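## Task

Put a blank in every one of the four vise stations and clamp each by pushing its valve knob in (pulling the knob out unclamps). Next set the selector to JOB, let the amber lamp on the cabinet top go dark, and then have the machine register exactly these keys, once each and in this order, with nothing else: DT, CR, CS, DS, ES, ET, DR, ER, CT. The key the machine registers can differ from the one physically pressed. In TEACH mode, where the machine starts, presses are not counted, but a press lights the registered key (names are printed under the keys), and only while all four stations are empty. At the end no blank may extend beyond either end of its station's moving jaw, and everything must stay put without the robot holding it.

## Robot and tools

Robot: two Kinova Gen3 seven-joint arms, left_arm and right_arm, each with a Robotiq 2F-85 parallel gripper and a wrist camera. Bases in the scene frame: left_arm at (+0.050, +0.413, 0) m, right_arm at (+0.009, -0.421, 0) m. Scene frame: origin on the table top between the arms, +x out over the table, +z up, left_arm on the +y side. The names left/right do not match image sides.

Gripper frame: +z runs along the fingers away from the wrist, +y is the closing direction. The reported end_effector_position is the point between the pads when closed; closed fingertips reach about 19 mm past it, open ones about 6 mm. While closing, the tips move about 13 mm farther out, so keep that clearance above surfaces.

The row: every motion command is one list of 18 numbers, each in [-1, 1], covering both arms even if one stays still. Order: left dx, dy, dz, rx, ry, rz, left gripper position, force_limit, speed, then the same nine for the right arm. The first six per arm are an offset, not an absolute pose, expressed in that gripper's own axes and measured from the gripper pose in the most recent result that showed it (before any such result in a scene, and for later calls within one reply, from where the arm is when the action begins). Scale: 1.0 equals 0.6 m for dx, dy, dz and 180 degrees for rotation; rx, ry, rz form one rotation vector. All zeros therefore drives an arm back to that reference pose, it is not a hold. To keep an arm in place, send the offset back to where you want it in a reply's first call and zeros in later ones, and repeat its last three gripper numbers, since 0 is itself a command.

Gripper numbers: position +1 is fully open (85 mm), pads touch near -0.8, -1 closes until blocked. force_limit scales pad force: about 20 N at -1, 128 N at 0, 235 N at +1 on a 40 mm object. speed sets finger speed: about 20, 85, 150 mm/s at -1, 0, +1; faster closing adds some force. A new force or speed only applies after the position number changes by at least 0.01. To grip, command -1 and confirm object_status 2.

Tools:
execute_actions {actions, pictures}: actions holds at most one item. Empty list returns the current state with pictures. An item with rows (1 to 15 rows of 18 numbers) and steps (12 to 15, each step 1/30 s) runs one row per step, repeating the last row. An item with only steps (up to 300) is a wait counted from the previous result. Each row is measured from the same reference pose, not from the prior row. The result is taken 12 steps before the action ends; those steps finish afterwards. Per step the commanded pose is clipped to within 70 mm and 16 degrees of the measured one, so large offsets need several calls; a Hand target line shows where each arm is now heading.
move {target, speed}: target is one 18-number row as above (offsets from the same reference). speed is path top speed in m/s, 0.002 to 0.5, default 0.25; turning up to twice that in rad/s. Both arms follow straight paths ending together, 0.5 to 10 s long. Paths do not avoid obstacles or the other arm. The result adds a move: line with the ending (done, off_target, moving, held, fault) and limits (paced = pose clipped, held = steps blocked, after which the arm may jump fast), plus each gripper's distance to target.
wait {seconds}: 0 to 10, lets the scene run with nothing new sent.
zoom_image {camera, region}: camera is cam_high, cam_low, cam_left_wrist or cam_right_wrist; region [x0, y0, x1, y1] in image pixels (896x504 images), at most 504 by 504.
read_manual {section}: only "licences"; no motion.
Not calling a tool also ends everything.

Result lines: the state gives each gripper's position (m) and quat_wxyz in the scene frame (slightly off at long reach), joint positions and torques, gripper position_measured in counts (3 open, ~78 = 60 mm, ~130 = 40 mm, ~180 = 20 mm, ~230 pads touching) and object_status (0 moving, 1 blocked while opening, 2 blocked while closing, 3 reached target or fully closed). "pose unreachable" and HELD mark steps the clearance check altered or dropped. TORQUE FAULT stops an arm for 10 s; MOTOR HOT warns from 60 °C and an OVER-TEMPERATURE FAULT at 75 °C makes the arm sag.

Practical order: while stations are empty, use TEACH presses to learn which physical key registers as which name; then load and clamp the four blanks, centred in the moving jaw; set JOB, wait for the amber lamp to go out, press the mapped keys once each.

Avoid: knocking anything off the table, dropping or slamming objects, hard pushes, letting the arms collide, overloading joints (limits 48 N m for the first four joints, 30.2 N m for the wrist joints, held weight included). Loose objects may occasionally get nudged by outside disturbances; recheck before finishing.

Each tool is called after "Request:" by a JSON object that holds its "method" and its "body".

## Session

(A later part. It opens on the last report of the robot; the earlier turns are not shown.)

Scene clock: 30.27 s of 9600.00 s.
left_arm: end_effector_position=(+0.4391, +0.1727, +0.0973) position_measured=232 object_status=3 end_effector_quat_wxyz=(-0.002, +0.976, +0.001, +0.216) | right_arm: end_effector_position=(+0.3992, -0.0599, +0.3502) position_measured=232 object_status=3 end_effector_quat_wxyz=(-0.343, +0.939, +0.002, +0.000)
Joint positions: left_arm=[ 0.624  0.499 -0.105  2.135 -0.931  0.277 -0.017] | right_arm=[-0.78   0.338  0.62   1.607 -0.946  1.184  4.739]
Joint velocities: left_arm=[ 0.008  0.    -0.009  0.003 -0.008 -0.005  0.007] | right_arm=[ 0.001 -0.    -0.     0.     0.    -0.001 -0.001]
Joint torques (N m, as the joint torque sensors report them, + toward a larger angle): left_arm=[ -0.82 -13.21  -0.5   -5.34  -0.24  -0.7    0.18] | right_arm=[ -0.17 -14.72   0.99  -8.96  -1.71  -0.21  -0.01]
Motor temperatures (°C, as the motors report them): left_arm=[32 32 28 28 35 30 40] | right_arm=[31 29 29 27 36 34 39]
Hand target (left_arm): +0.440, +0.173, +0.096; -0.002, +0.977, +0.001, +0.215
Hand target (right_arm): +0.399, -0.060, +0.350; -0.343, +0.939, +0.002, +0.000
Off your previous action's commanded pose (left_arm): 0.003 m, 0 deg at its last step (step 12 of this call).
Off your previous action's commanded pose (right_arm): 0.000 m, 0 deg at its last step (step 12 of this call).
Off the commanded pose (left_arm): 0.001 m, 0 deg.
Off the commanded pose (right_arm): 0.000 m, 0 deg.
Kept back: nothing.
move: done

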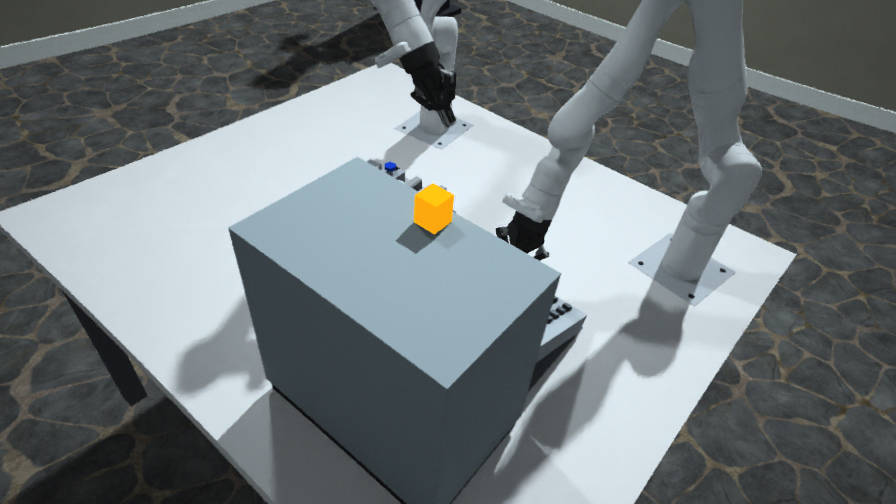

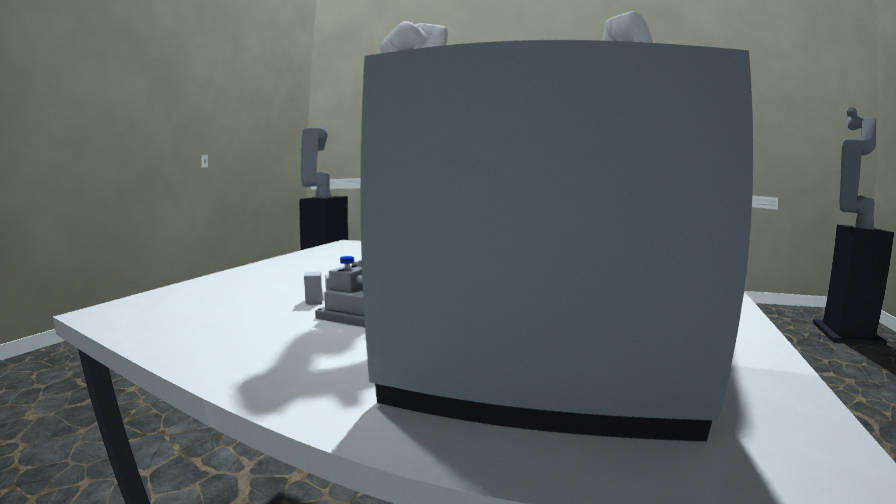

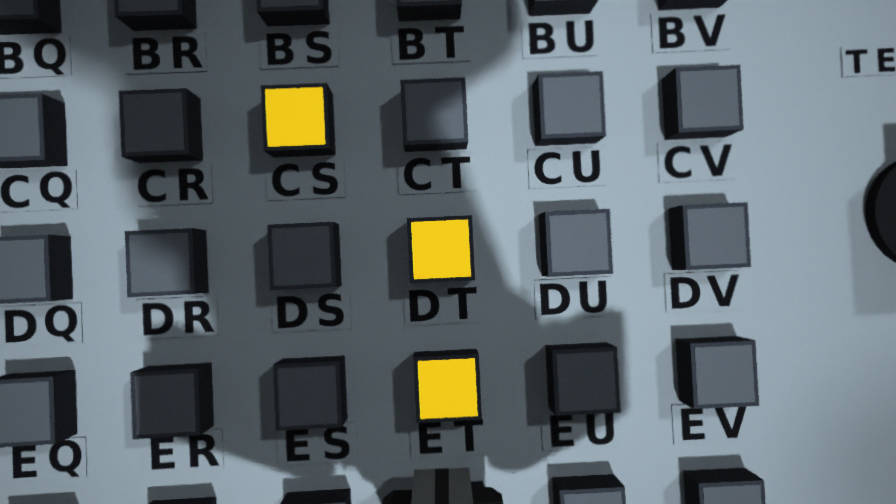

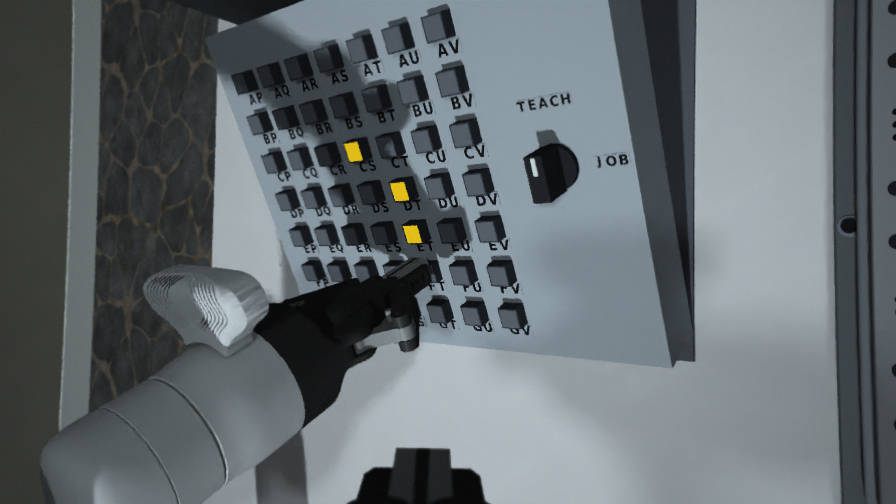

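Request:
{"method": "execute_actions", "body": {"actions": [{"rows":[[0,0,-0.008,0,0,0,-1,0,1,0,0,0,0,0,0,-1,0,1],[0,0,-0.016,0,0,0,-1,0,1,0,0,0,0,0,0,-1,0,1],[0,0,-0.025,0,0,0,-1,0,1,0,0,0,0,0,0,-1,0,1],[0,0,-0.025,0,0,0,-1,0,1,0,0,0,0,0,0,-1,0,1],[0,0,-0.025,0,0,0,-1,0,1,0,0,0,0,0,0,-1,0,1],[0,-0.011,-0.025,0,0,0,-1,0,1,0,0,0,0,0,0,-1,0,1],[0,-0.022,-0.025,0,0,0,-1,0,1,0,0,0,0,0,0,-1,0,1],[0,-0.033,-0.025,0,0,0,-1,0,1,0,0,0,0,0,0,-1,0,1],[0,-0.044,-0.025,0,0,0,-1,0,1,0,0,0,0,0,0,-1,0,1],[0,-0.054,-0.025,0,0,0,-1,0,1,0,0,0,0,0,0,-1,0,1]],"steps":15}]}}

Request:
{"method": "move", "body": {"target": [0,0,0.026,0,0,0,-1,0,1,0,0,0,0,0,0,-1,0,1], "speed": 0.03}}

Request:
{"method": "execute_actions", "body": {"actions": [{"rows":[[0,0,-0.008,0,0,0,-1,0,1,0,0,0,0,0,0,-1,0,1],[0,0,-0.016,0,0,0,-1,0,1,0,0,0,0,0,0,-1,0,1],[0,0,-0.025,0,0,0,-1,0,1,0,0,0,0,0,0,-1,0,1],[0,0,-0.025,0,0,0,-1,0,1,0,0,0,0,0,0,-1,0,1],[0,0,-0.025,0,0,0,-1,0,1,0,0,0,0,0,0,-1,0,1],[0,-0.011,-0.025,0,0,0,-1,0,1,0,0,0,0,0,0,-1,0,1],[0,-0.022,-0.025,0,0,0,-1,0,1,0,0,0,0,0,0,-1,0,1],[0,-0.033,-0.025,0,0,0,-1,0,1,0,0,0,0,0,0,-1,0,1],[0,-0.044,-0.025,0,0,0,-1,0,1,0,0,0,0,0,0,-1,0,1],[0,-0.057,-0.025,0,0,0,-1,0,1,0,0,0,0,0,0,-1,0,1]],"steps":15}]}}

Request:
{"method": "move", "body": {"target": [0,0,0.026,0,0,0,-1,0,1,0,0,0,0,0,0,-1,0,1], "speed": 0.03}}

Scene clock: 31.50 s of 9600.00 s.
left_arm: end_effector_position=(+0.4381, +0.1727, +0.1016) position_measured=232 object_status=3 end_effector_quat_wxyz=(-0.001, +0.976, +0.002, +0.217) | right_arm: end_effector_position=(+0.3992, -0.0599, +0.3502) position_measured=232 object_status=3 end_effector_quat_wxyz=(-0.343, +0.939, +0.002, +0.000)
Joint positions: left_arm=[ 0.62   0.486 -0.096  2.137 -0.924  0.286 -0.024] | right_arm=[-0.78   0.338  0.62   1.607 -0.946  1.184  4.739]
Joint velocities: left_arm=[-0.083 -0.214  0.182  0.025  0.157  0.201 -0.152] | right_arm=[ 0.001 -0.    -0.    -0.001  0.     0.     0.   ]
Joint torques (N m, as the joint torque sensors report them, + toward a larger angle): left_arm=[  0.15 -16.39   0.04  -4.8    0.29   0.     0.11] | right_arm=[ -0.06 -14.89   0.77  -8.79  -1.76  -0.23   0.03]
Motor temperatures (°C, as the motors report them): left_arm=[32 32 28 28 35 30 40] | right_arm=[31 29 29 27 36 34 39]
Steps of this call (steps 1 to 34: nothing new was sent; steps 35 to 37: the first 3 steps of this action). Readings (end_effector_position | what the end effector reports):
35: left_arm (+0.4391, +0.1727, +0.0978) | right_arm (+0.3992, -0.0599, +0.3502) | left_arm position_measured=232 object_status=3 | right_arm position_measured=232 object_status=3
36: left_arm (+0.4387, +0.1727, +0.0994) | right_arm (+0.3992, -0.0599, +0.3502) | left_arm position_measured=232 object_status=3 | right_arm position_measured=232 object_status=3
37: the state above

Scene clock: 32.90 s of 9600.00 s.
left_arm: end_effector_position=(+0.4384, +0.2048, +0.0974) position_measured=232 object_status=3 end_effector_quat_wxyz=(-0.002, +0.976, +0.001, +0.216) | right_arm: end_effector_position=(+0.3992, -0.0599, +0.3502) position_measured=232 object_status=3 end_effector_quat_wxyz=(-0.343, +0.939, +0.002, +0.000)
Joint positions: left_arm=[ 0.598  0.471 -0.166  2.201 -0.984  0.203 -0.025] | right_arm=[-0.78   0.338  0.62   1.607 -0.946  1.184  4.739]
Joint velocities: left_arm=[ 0.015  0.001 -0.015  0.003 -0.01  -0.009  0.012] | right_arm=[-0.     0.001 -0.001 -0.    -0.    -0.001 -0.   ]
Joint torques (N m, as the joint torque sensors report them, + toward a larger angle): left_arm=[ -0.72 -12.46  -1.01  -5.15   0.02  -0.57   0.39] | right_arm=[ -0.33 -14.84   0.74  -8.66  -1.72  -0.13   0.05]
Motor temperatures (°C, as the motors report them): left_arm=[32 32 28 28 35 30 40] | right_arm=[31 30 29 27 36 34 39]
Hand target (left_arm): +0.439, +0.205, +0.096; -0.002, +0.977, +0.001, +0.215
Hand target (right_arm): +0.399, -0.060, +0.350; -0.343, +0.939, +0.002, +0.000
Off your previous action's commanded pose (left_arm): 0.003 m, 0 deg at its last step (step 12 of this call).
Off your previous action's commanded pose (right_arm): 0.000 m, 0 deg at its last step (step 12 of this call).
Off the commanded pose (left_arm): 0.001 m, 0 deg.
Off the commanded pose (right_arm): 0.000 m, 0 deg.
Kept back: nothing.
move: done

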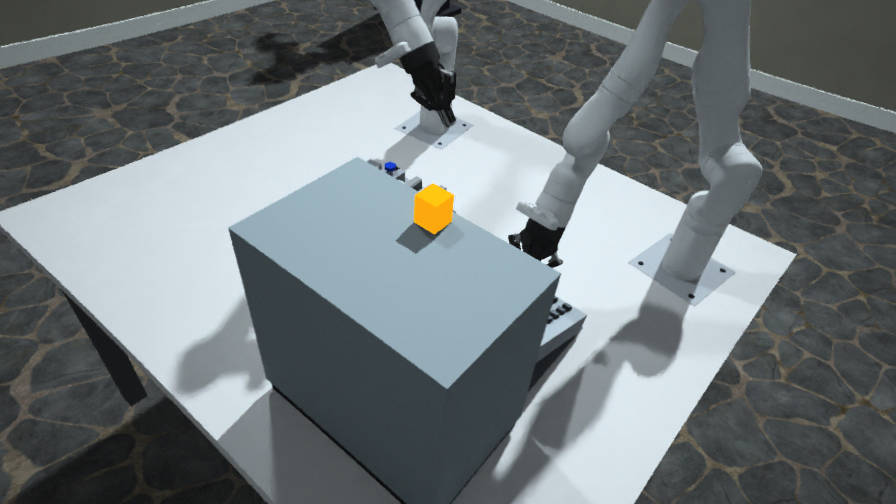

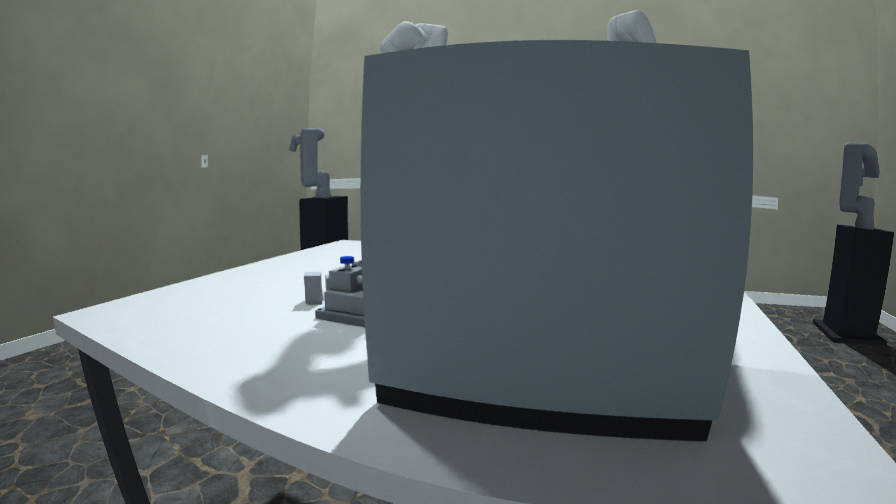

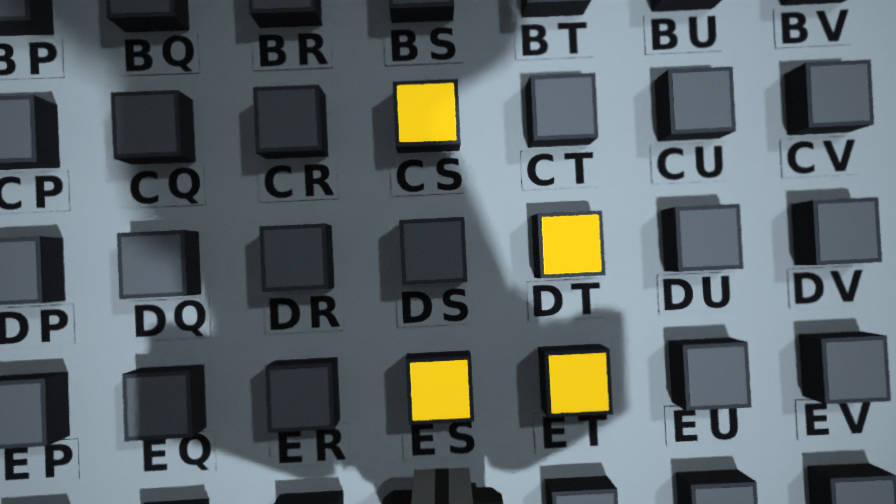

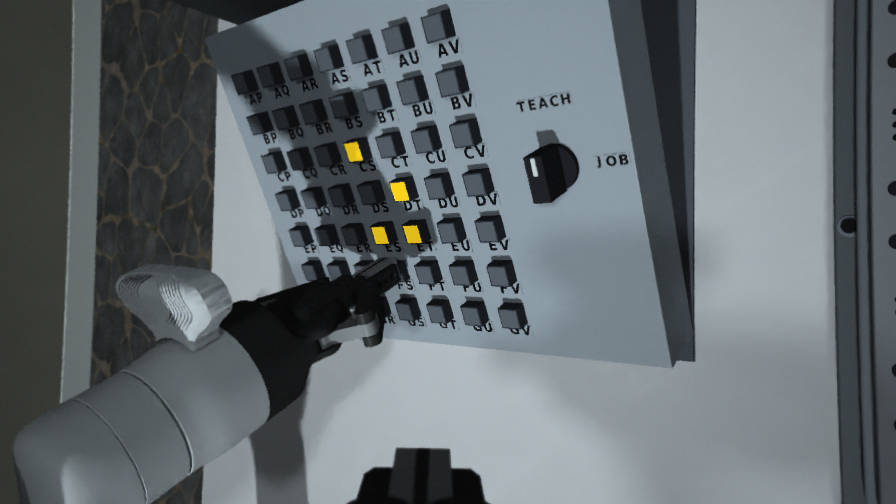

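Scene clock: 33.00 s of 9600.00 s.
left_arm: end_effector_position=(+0.4377, +0.2051, +0.1017) position_measured=232 object_status=3 end_effector_quat_wxyz=(-0.001, +0.976, +0.002, +0.217) | right_arm: end_effector_position=(+0.3992, -0.0599, +0.3502) position_measured=232 object_status=3 end_effector_quat_wxyz=(-0.343, +0.939, +0.002, +0.000)
Joint positions: left_arm=[ 0.591  0.458 -0.155  2.203 -0.976  0.213 -0.032] | right_arm=[-0.78   0.338  0.62   1.607 -0.946  1.184  4.739]
Joint velocities: left_arm=[-0.11  -0.233  0.223  0.033  0.161  0.224 -0.158] | right_arm=[ 0.     0.001 -0.     0.     0.     0.    -0.   ]
Joint torques (N m, as the joint torque sensors report them, + toward a larger angle): left_arm=[ -0.06 -15.06   0.28  -4.58   0.51  -0.46   0.54] | right_arm=[ -0.18 -14.85   0.74  -8.69  -1.81  -0.28   0.11]
Motor temperatures (°C, as the motors report them): left_arm=[32 32 28 28 35 30 40] | right_arm=[31 30 29 27 36 34 39]
Steps of this call (steps 1 to 3: the first 3 steps of this action). Readings (end_effector_position | what the end effector reports):
1: left_arm (+0.4385, +0.2048, +0.0977) | right_arm (+0.3992, -0.0599, +0.3502) | left_arm position_measured=232 object_status=3 | right_arm position_measured=232 object_status=3
2: left_arm (+0.4383, +0.2050, +0.0993) | right_arm (+0.3992, -0.0599, +0.3502) | left_arm position_measured=232 object_status=3 | right_arm position_measured=232 object_status=3
3: the state above

Scene clock: 34.43 s of 9600.00 s.
left_arm: end_effector_position=(+0.4378, +0.2386, +0.0975) position_measured=232 object_status=3 end_effector_quat_wxyz=(-0.001, +0.977, +0.001, +0.215) | right_arm: end_effector_position=(+0.3992, -0.0599, +0.3502) position_measured=232 object_status=3 end_effector_quat_wxyz=(-0.343, +0.939, +0.002, +0.000)
Joint positions: left_arm=[ 0.574  0.448 -0.247  2.263 -1.04   0.119 -0.044] | right_arm=[-0.78   0.338  0.62   1.607 -0.946  1.184  4.739]
Joint velocities: left_arm=[ 0.03   0.003 -0.036  0.005 -0.015 -0.018  0.018] | right_arm=[-0.001  0.     0.    -0.    -0.001  0.     0.   ]
Joint torques (N m, as the joint torque sensors report them, + toward a larger angle): left_arm=[ -0.64 -11.78  -0.77  -5.66  -0.02  -0.32   0.22] | right_arm=[ -0.17 -14.68   0.78  -8.7   -1.75  -0.19   0.12]
Motor temperatures (°C, as the motors report them): left_arm=[32 32 28 28 35 30 40] | right_arm=[31 30 29 27 36 34 39]
Hand target (left_arm): +0.438, +0.239, +0.097; -0.002, +0.977, +0.001, +0.215
Hand target (right_arm): +0.399, -0.060, +0.350; -0.343, +0.939, +0.002, +0.000
Off your previous action's commanded pose (left_arm): 0.003 m, 0 deg at its last step (step 12 of this call).
Off your previous action's commanded pose (right_arm): 0.000 m, 0 deg at its last step (step 12 of this call).
Off the commanded pose (left_arm): 0.001 m, 0 deg.
Off the commanded pose (right_arm): 0.000 m, 0 deg.
Kept back: nothing.
move: done

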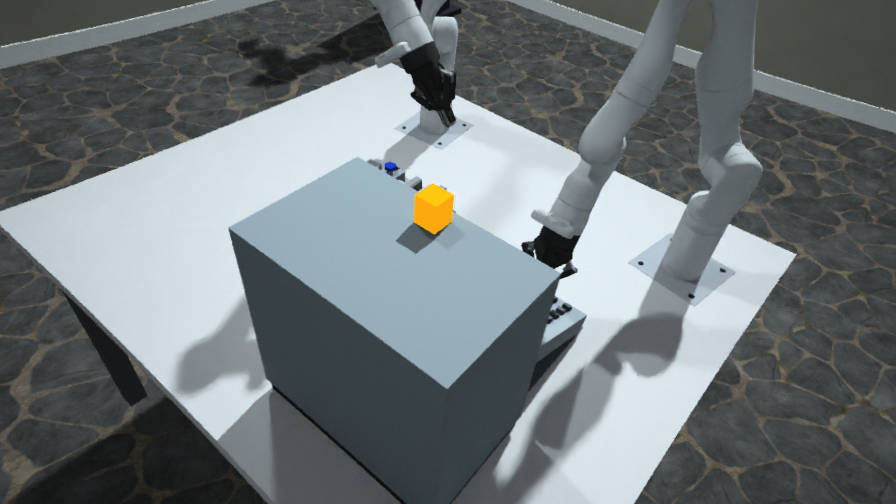

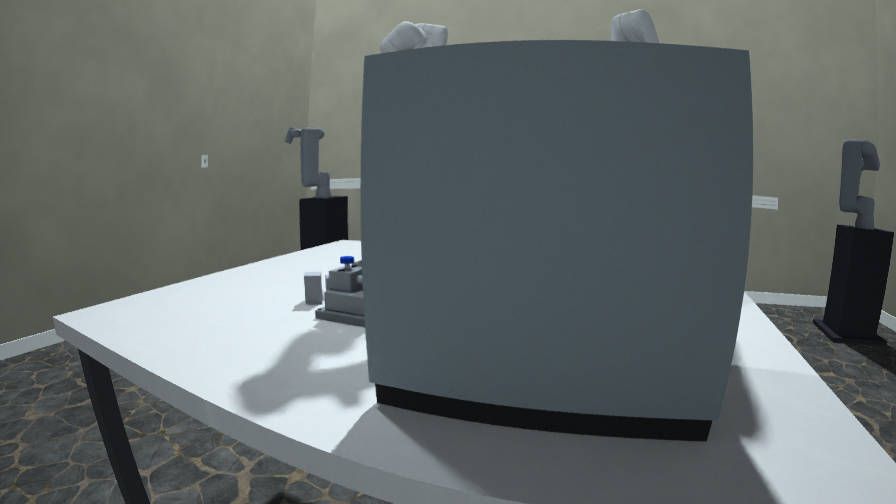

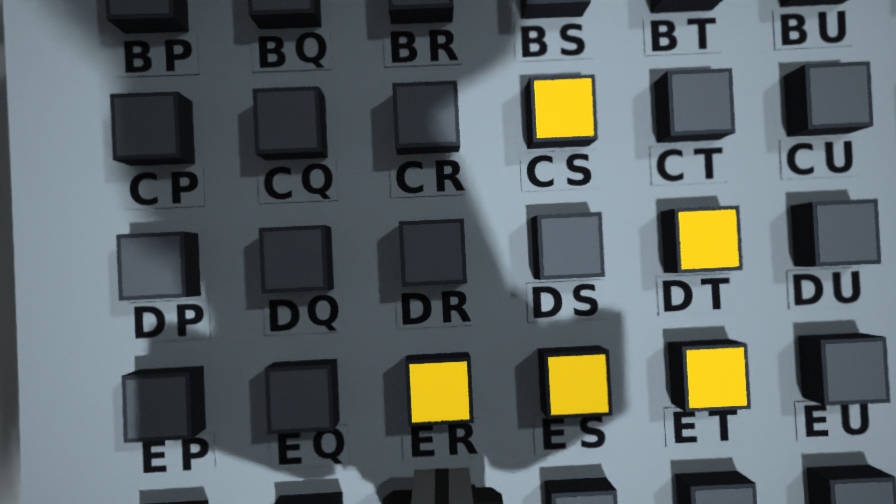

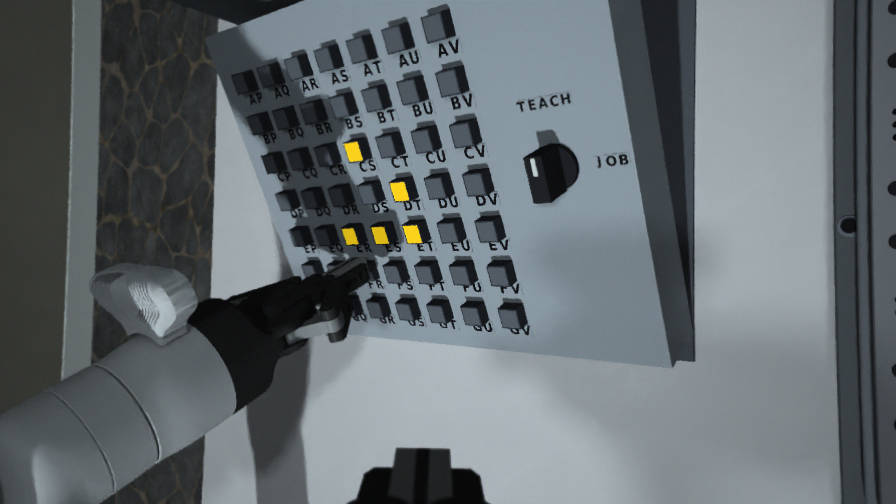

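Request:
{"method": "execute_actions", "body": {"actions": [{"rows":[[0,0,-0.008,0,0,0,-1,0,1,0,0,0,0,0,0,-1,0,1],[0,0,-0.016,0,0,0,-1,0,1,0,0,0,0,0,0,-1,0,1],[0,0,-0.025,0,0,0,-1,0,1,0,0,0,0,0,0,-1,0,1],[0,0,-0.025,0,0,0,-1,0,1,0,0,0,0,0,0,-1,0,1],[0,0,-0.025,0,0,0,-1,0,1,0,0,0,0,0,0,-1,0,1],[0.011,0,-0.025,0,0,0,-1,0,1,0,0,0,0,0,0,-1,0,1],[0.022,0,-0.025,0,0,0,-1,0,1,0,0,0,0,0,0,-1,0,1],[0.033,0,-0.025,0,0,0,-1,0,1,0,0,0,0,0,0,-1,0,1],[0.044,0,-0.025,0,0,0,-1,0,1,0,0,0,0,0,0,-1,0,1],[0.057,0,-0.025,0,0,0,-1,0,1,0,0,0,0,0,0,-1,0,1]],"steps":15}]}}

Request:
{"method": "move", "body": {"target": [0,0,0.027,0,0,0,-1,0,1,0,0,0,0,0,0,-1,0,1], "speed": 0.03}}

Request:
{"method": "execute_actions", "body": {"actions": [{"rows":[[0,0,-0.008,0,0,0,-1,0,1,0,0,0,0,0,0,-1,0,1],[0,0,-0.016,0,0,0,-1,0,1,0,0,0,0,0,0,-1,0,1],[0,0,-0.025,0,0,0,-1,0,1,0,0,0,0,0,0,-1,0,1],[0,0,-0.025,0,0,0,-1,0,1,0,0,0,0,0,0,-1,0,1],[0,0,-0.025,0,0,0,-1,0,1,0,0,0,0,0,0,-1,0,1],[0.011,0,-0.025,0,0,0,-1,0,1,0,0,0,0,0,0,-1,0,1],[0.022,0,-0.025,0,0,0,-1,0,1,0,0,0,0,0,0,-1,0,1],[0.033,0,-0.025,0,0,0,-1,0,1,0,0,0,0,0,0,-1,0,1],[0.044,0,-0.025,0,0,0,-1,0,1,0,0,0,0,0,0,-1,0,1],[0.057,0,-0.025,0,0,0,-1,0,1,0,0,0,0,0,0,-1,0,1]],"steps":15}]}}

Request:
{"method": "move", "body": {"target": [0,0,0.027,0,0,0,-1,0,1,0,0,0,0,0,0,-1,0,1], "speed": 0.03}}

Scene clock: 35.80 s of 9600.00 s.
left_arm: end_effector_position=(+0.4372, +0.2390, +0.1016) position_measured=232 object_status=3 end_effector_quat_wxyz=(-0.000, +0.976, +0.002, +0.217) | right_arm: end_effector_position=(+0.3992, -0.0599, +0.3502) position_measured=232 object_status=3 end_effector_quat_wxyz=(-0.343, +0.939, +0.002, +0.000)
Joint positions: left_arm=[ 0.567  0.435 -0.236  2.266 -1.035  0.129 -0.048] | right_arm=[-0.78   0.338  0.62   1.607 -0.946  1.184  4.739]
Joint velocities: left_arm=[-0.145 -0.254  0.27   0.047  0.129  0.24  -0.129] | right_arm=[-0.    -0.     0.001 -0.    -0.     0.001  0.   ]
Joint torques (N m, as the joint torque sensors report them, + toward a larger angle): left_arm=[  0.7  -14.73   0.02  -3.96   0.23  -0.08   0.01] | right_arm=[ -0.29 -14.83   0.9   -8.81  -1.75  -0.24   0.07]
Motor temperatures (°C, as the motors report them): left_arm=[32 32 28 28 35 30 40] | right_arm=[31 30 29 27 36 34 39]
Steps of this call (steps 1 to 38: nothing new was sent; steps 39 to 41: the first 3 steps of this action). Readings (end_effector_position | what the end effector reports):
39: left_arm (+0.4378, +0.2386, +0.0979) | right_arm (+0.3992, -0.0599, +0.3502) | left_arm position_measured=232 object_status=3 | right_arm position_measured=232 object_status=3
40: left_arm (+0.4377, +0.2388, +0.0993) | right_arm (+0.3992, -0.0599, +0.3502) | left_arm position_measured=232 object_status=3 | right_arm position_measured=232 object_status=3
41: the state above

Scene clock: 37.30 s of 9600.00 s.
left_arm: end_effector_position=(+0.4678, +0.2374, +0.1118) position_measured=232 object_status=3 end_effector_quat_wxyz=(-0.000, +0.975, -0.000, +0.222) | right_arm: end_effector_position=(+0.3992, -0.0599, +0.3502) position_measured=232 object_status=3 end_effector_quat_wxyz=(-0.343, +0.939, +0.002, +0.000)
Joint positions: left_arm=[ 0.411  0.438 -0.087  2.187 -0.957  0.201 -0.179] | right_arm=[-0.78   0.338  0.62   1.607 -0.946  1.184  4.739]
Joint velocities: left_arm=[ 0.016  0.    -0.016  0.003 -0.011 -0.007  0.013] | right_arm=[-0.001 -0.001 -0.    -0.     0.     0.     0.   ]
Joint torques (N m, as the joint torque sensors report them, + toward a larger angle): left_arm=[ -0.78 -12.39  -0.41  -5.48   0.32  -0.66   0.02] | right_arm=[ -0.41 -14.88   0.74  -8.59  -1.73  -0.14   0.06]
Motor temperatures (°C, as the motors report them): left_arm=[32 32 28 28 35 30 40] | right_arm=[31 30 29 27 36 34 39]
Hand target (left_arm): +0.468, +0.237, +0.111; -0.001, +0.975, -0.000, +0.222
Hand target (right_arm): +0.399, -0.060, +0.350; -0.343, +0.939, +0.002, +0.000
Off your previous action's commanded pose (left_arm): 0.005 m, 1 deg at its last step (step 12 of this call).
Off your previous action's commanded pose (right_arm): 0.000 m, 0 deg at its last step (step 12 of this call).
Off the commanded pose (left_arm): 0.001 m, 0 deg.
Off the commanded pose (right_arm): 0.000 m, 0 deg.
Kept back: nothing.
move: done

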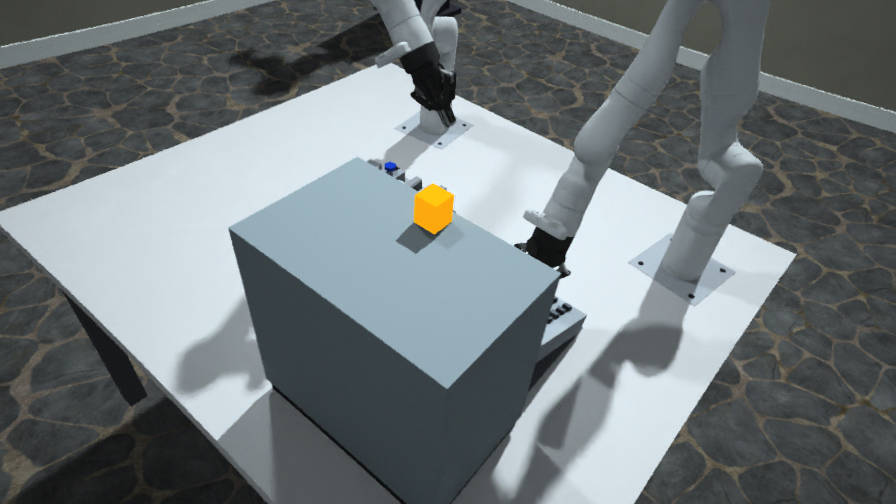

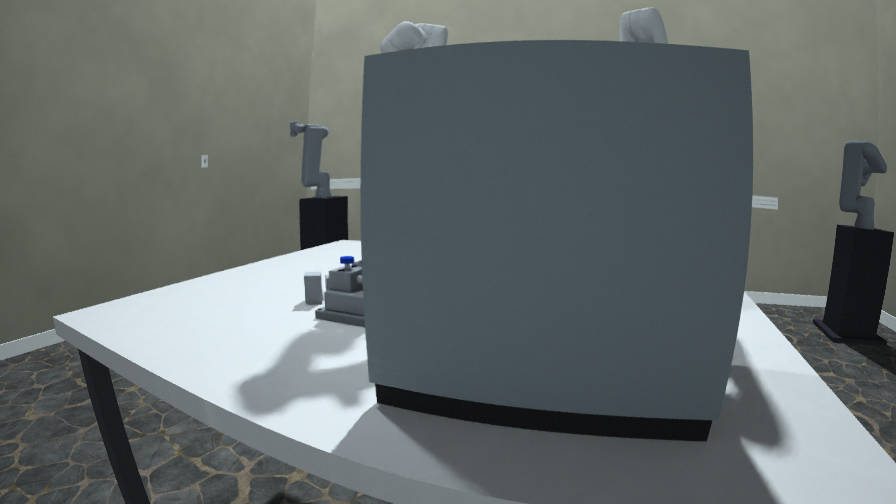

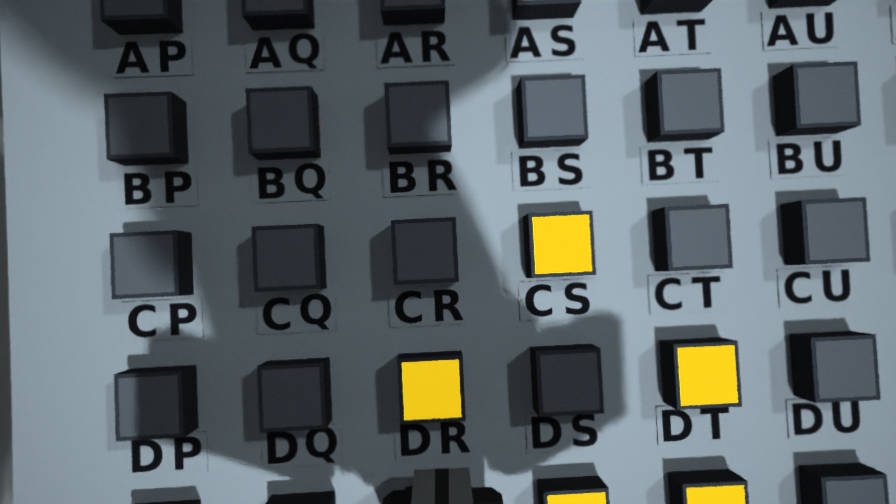

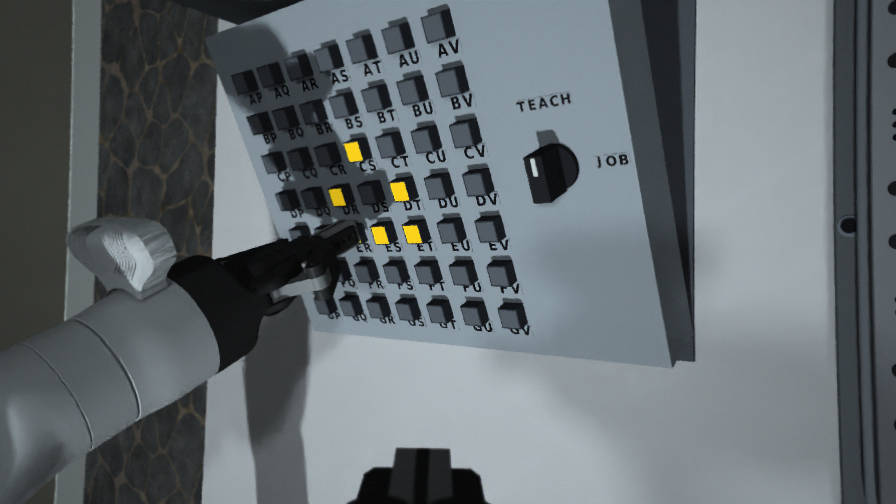

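Scene clock: 37.40 s of 9600.00 s.
left_arm: end_effector_position=(+0.4670, +0.2380, +0.1161) position_measured=232 object_status=3 end_effector_quat_wxyz=(+0.000, +0.975, +0.001, +0.224) | right_arm: end_effector_position=(+0.3992, -0.0599, +0.3502) position_measured=232 object_status=3 end_effector_quat_wxyz=(-0.343, +0.939, +0.002, +0.000)
Joint positions: left_arm=[ 0.403  0.425 -0.076  2.189 -0.95   0.21  -0.187] | right_arm=[-0.78   0.338  0.62   1.607 -0.946  1.184  4.739]
Joint velocities: left_arm=[-0.131 -0.226  0.229  0.037  0.167  0.21  -0.162] | right_arm=[-0.     0.001 -0.001 -0.     0.     0.001 -0.   ]
Joint torques (N m, as the joint torque sensors report them, + toward a larger angle): left_arm=[  0.61 -14.42   0.28  -4.78   0.16  -0.78  -0.16] | right_arm=[ -0.21 -14.74   0.62  -8.93  -1.75  -0.14   0.02]
Motor temperatures (°C, as the motors report them): left_arm=[32 32 28 28 35 30 40] | right_arm=[31 30 29 27 36 34 39]
Steps of this call (steps 1 to 3: the first 3 steps of this action). Readings (end_effector_position | what the end effector reports):
1: left_arm (+0.4678, +0.2375, +0.1121) | right_arm (+0.3992, -0.0599, +0.3502) | left_arm position_measured=232 object_status=3 | right_arm position_measured=232 object_status=3
2: left_arm (+0.4676, +0.2377, +0.1137) | right_arm (+0.3992, -0.0599, +0.3502) | left_arm position_measured=232 object_status=3 | right_arm position_measured=232 object_status=3
3: the state above

Scene clock: 38.90 s of 9600.00 s.
left_arm: end_effector_position=(+0.4980, +0.2364, +0.1261) position_measured=232 object_status=3 end_effector_quat_wxyz=(+0.000, +0.974, -0.001, +0.225) | right_arm: end_effector_position=(+0.3992, -0.0599, +0.3502) position_measured=232 object_status=3 end_effector_quat_wxyz=(-0.343, +0.939, +0.002, +0.000)
Joint positions: left_arm=[ 0.273  0.442  0.048  2.099 -0.86   0.281 -0.328] | right_arm=[-0.78   0.338  0.62   1.607 -0.946  1.184  4.739]
Joint velocities: left_arm=[ 0.007  0.    -0.008  0.001 -0.008 -0.003  0.008] | right_arm=[ 0.     0.    -0.     0.001  0.    -0.    -0.001]
Joint torques (N m, as the joint torque sensors report them, + toward a larger angle): left_arm=[ -0.79 -13.93   0.63  -6.33  -0.22  -1.36   0.33] | right_arm=[  0.08 -14.8    0.63  -8.8   -1.68  -0.15   0.08]
Motor temperatures (°C, as the motors report them): left_arm=[32 32 28 28 35 30 40] | right_arm=[31 30 29 27 36 34 39]
Hand target (left_arm): +0.498, +0.236, +0.125; -0.000, +0.974, -0.001, +0.225
Hand target (right_arm): +0.399, -0.060, +0.350; -0.343, +0.939, +0.002, +0.000
Off your previous action's commanded pose (left_arm): 0.005 m, 1 deg at its last step (step 12 of this call).
Off your previous action's commanded pose (right_arm): 0.000 m, 0 deg at its last step (step 12 of this call).
Off the commanded pose (left_arm): 0.001 m, 0 deg.
Off the commanded pose (right_arm): 0.000 m, 0 deg.
Kept back: nothing.
move: done

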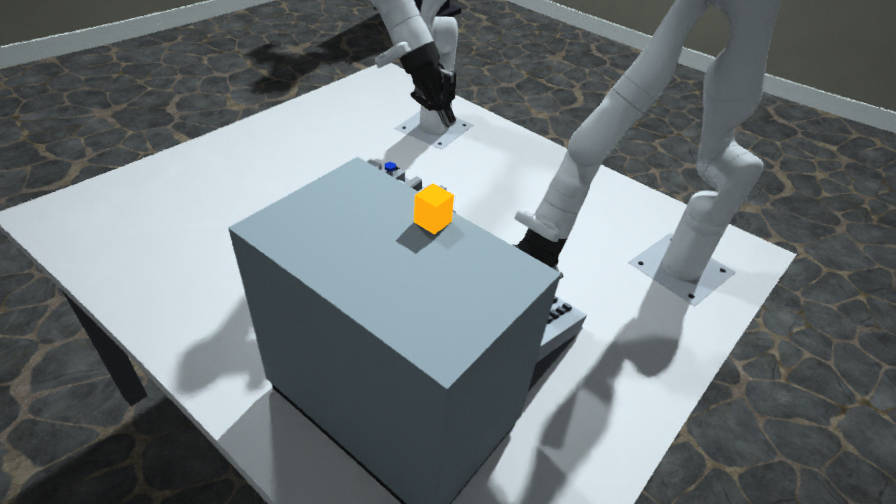

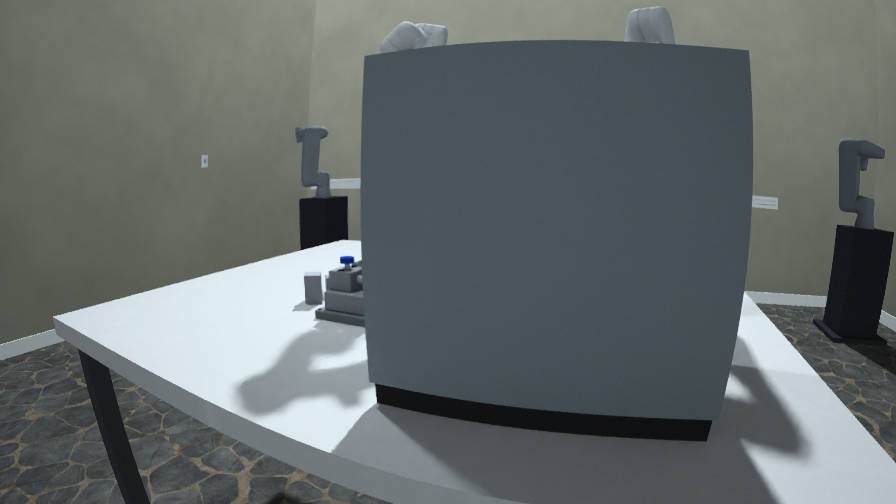

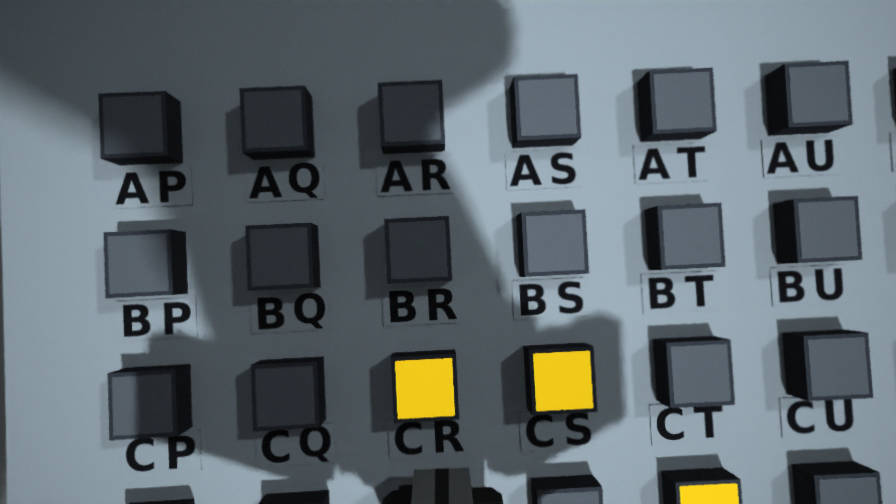

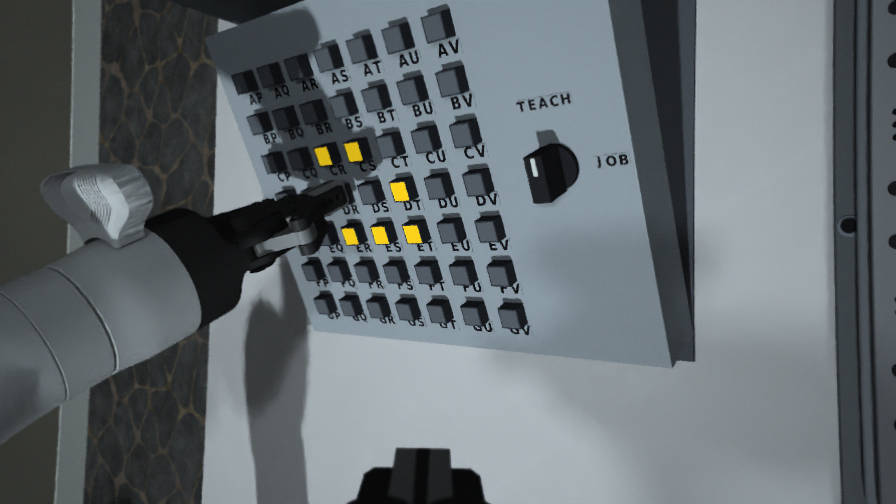

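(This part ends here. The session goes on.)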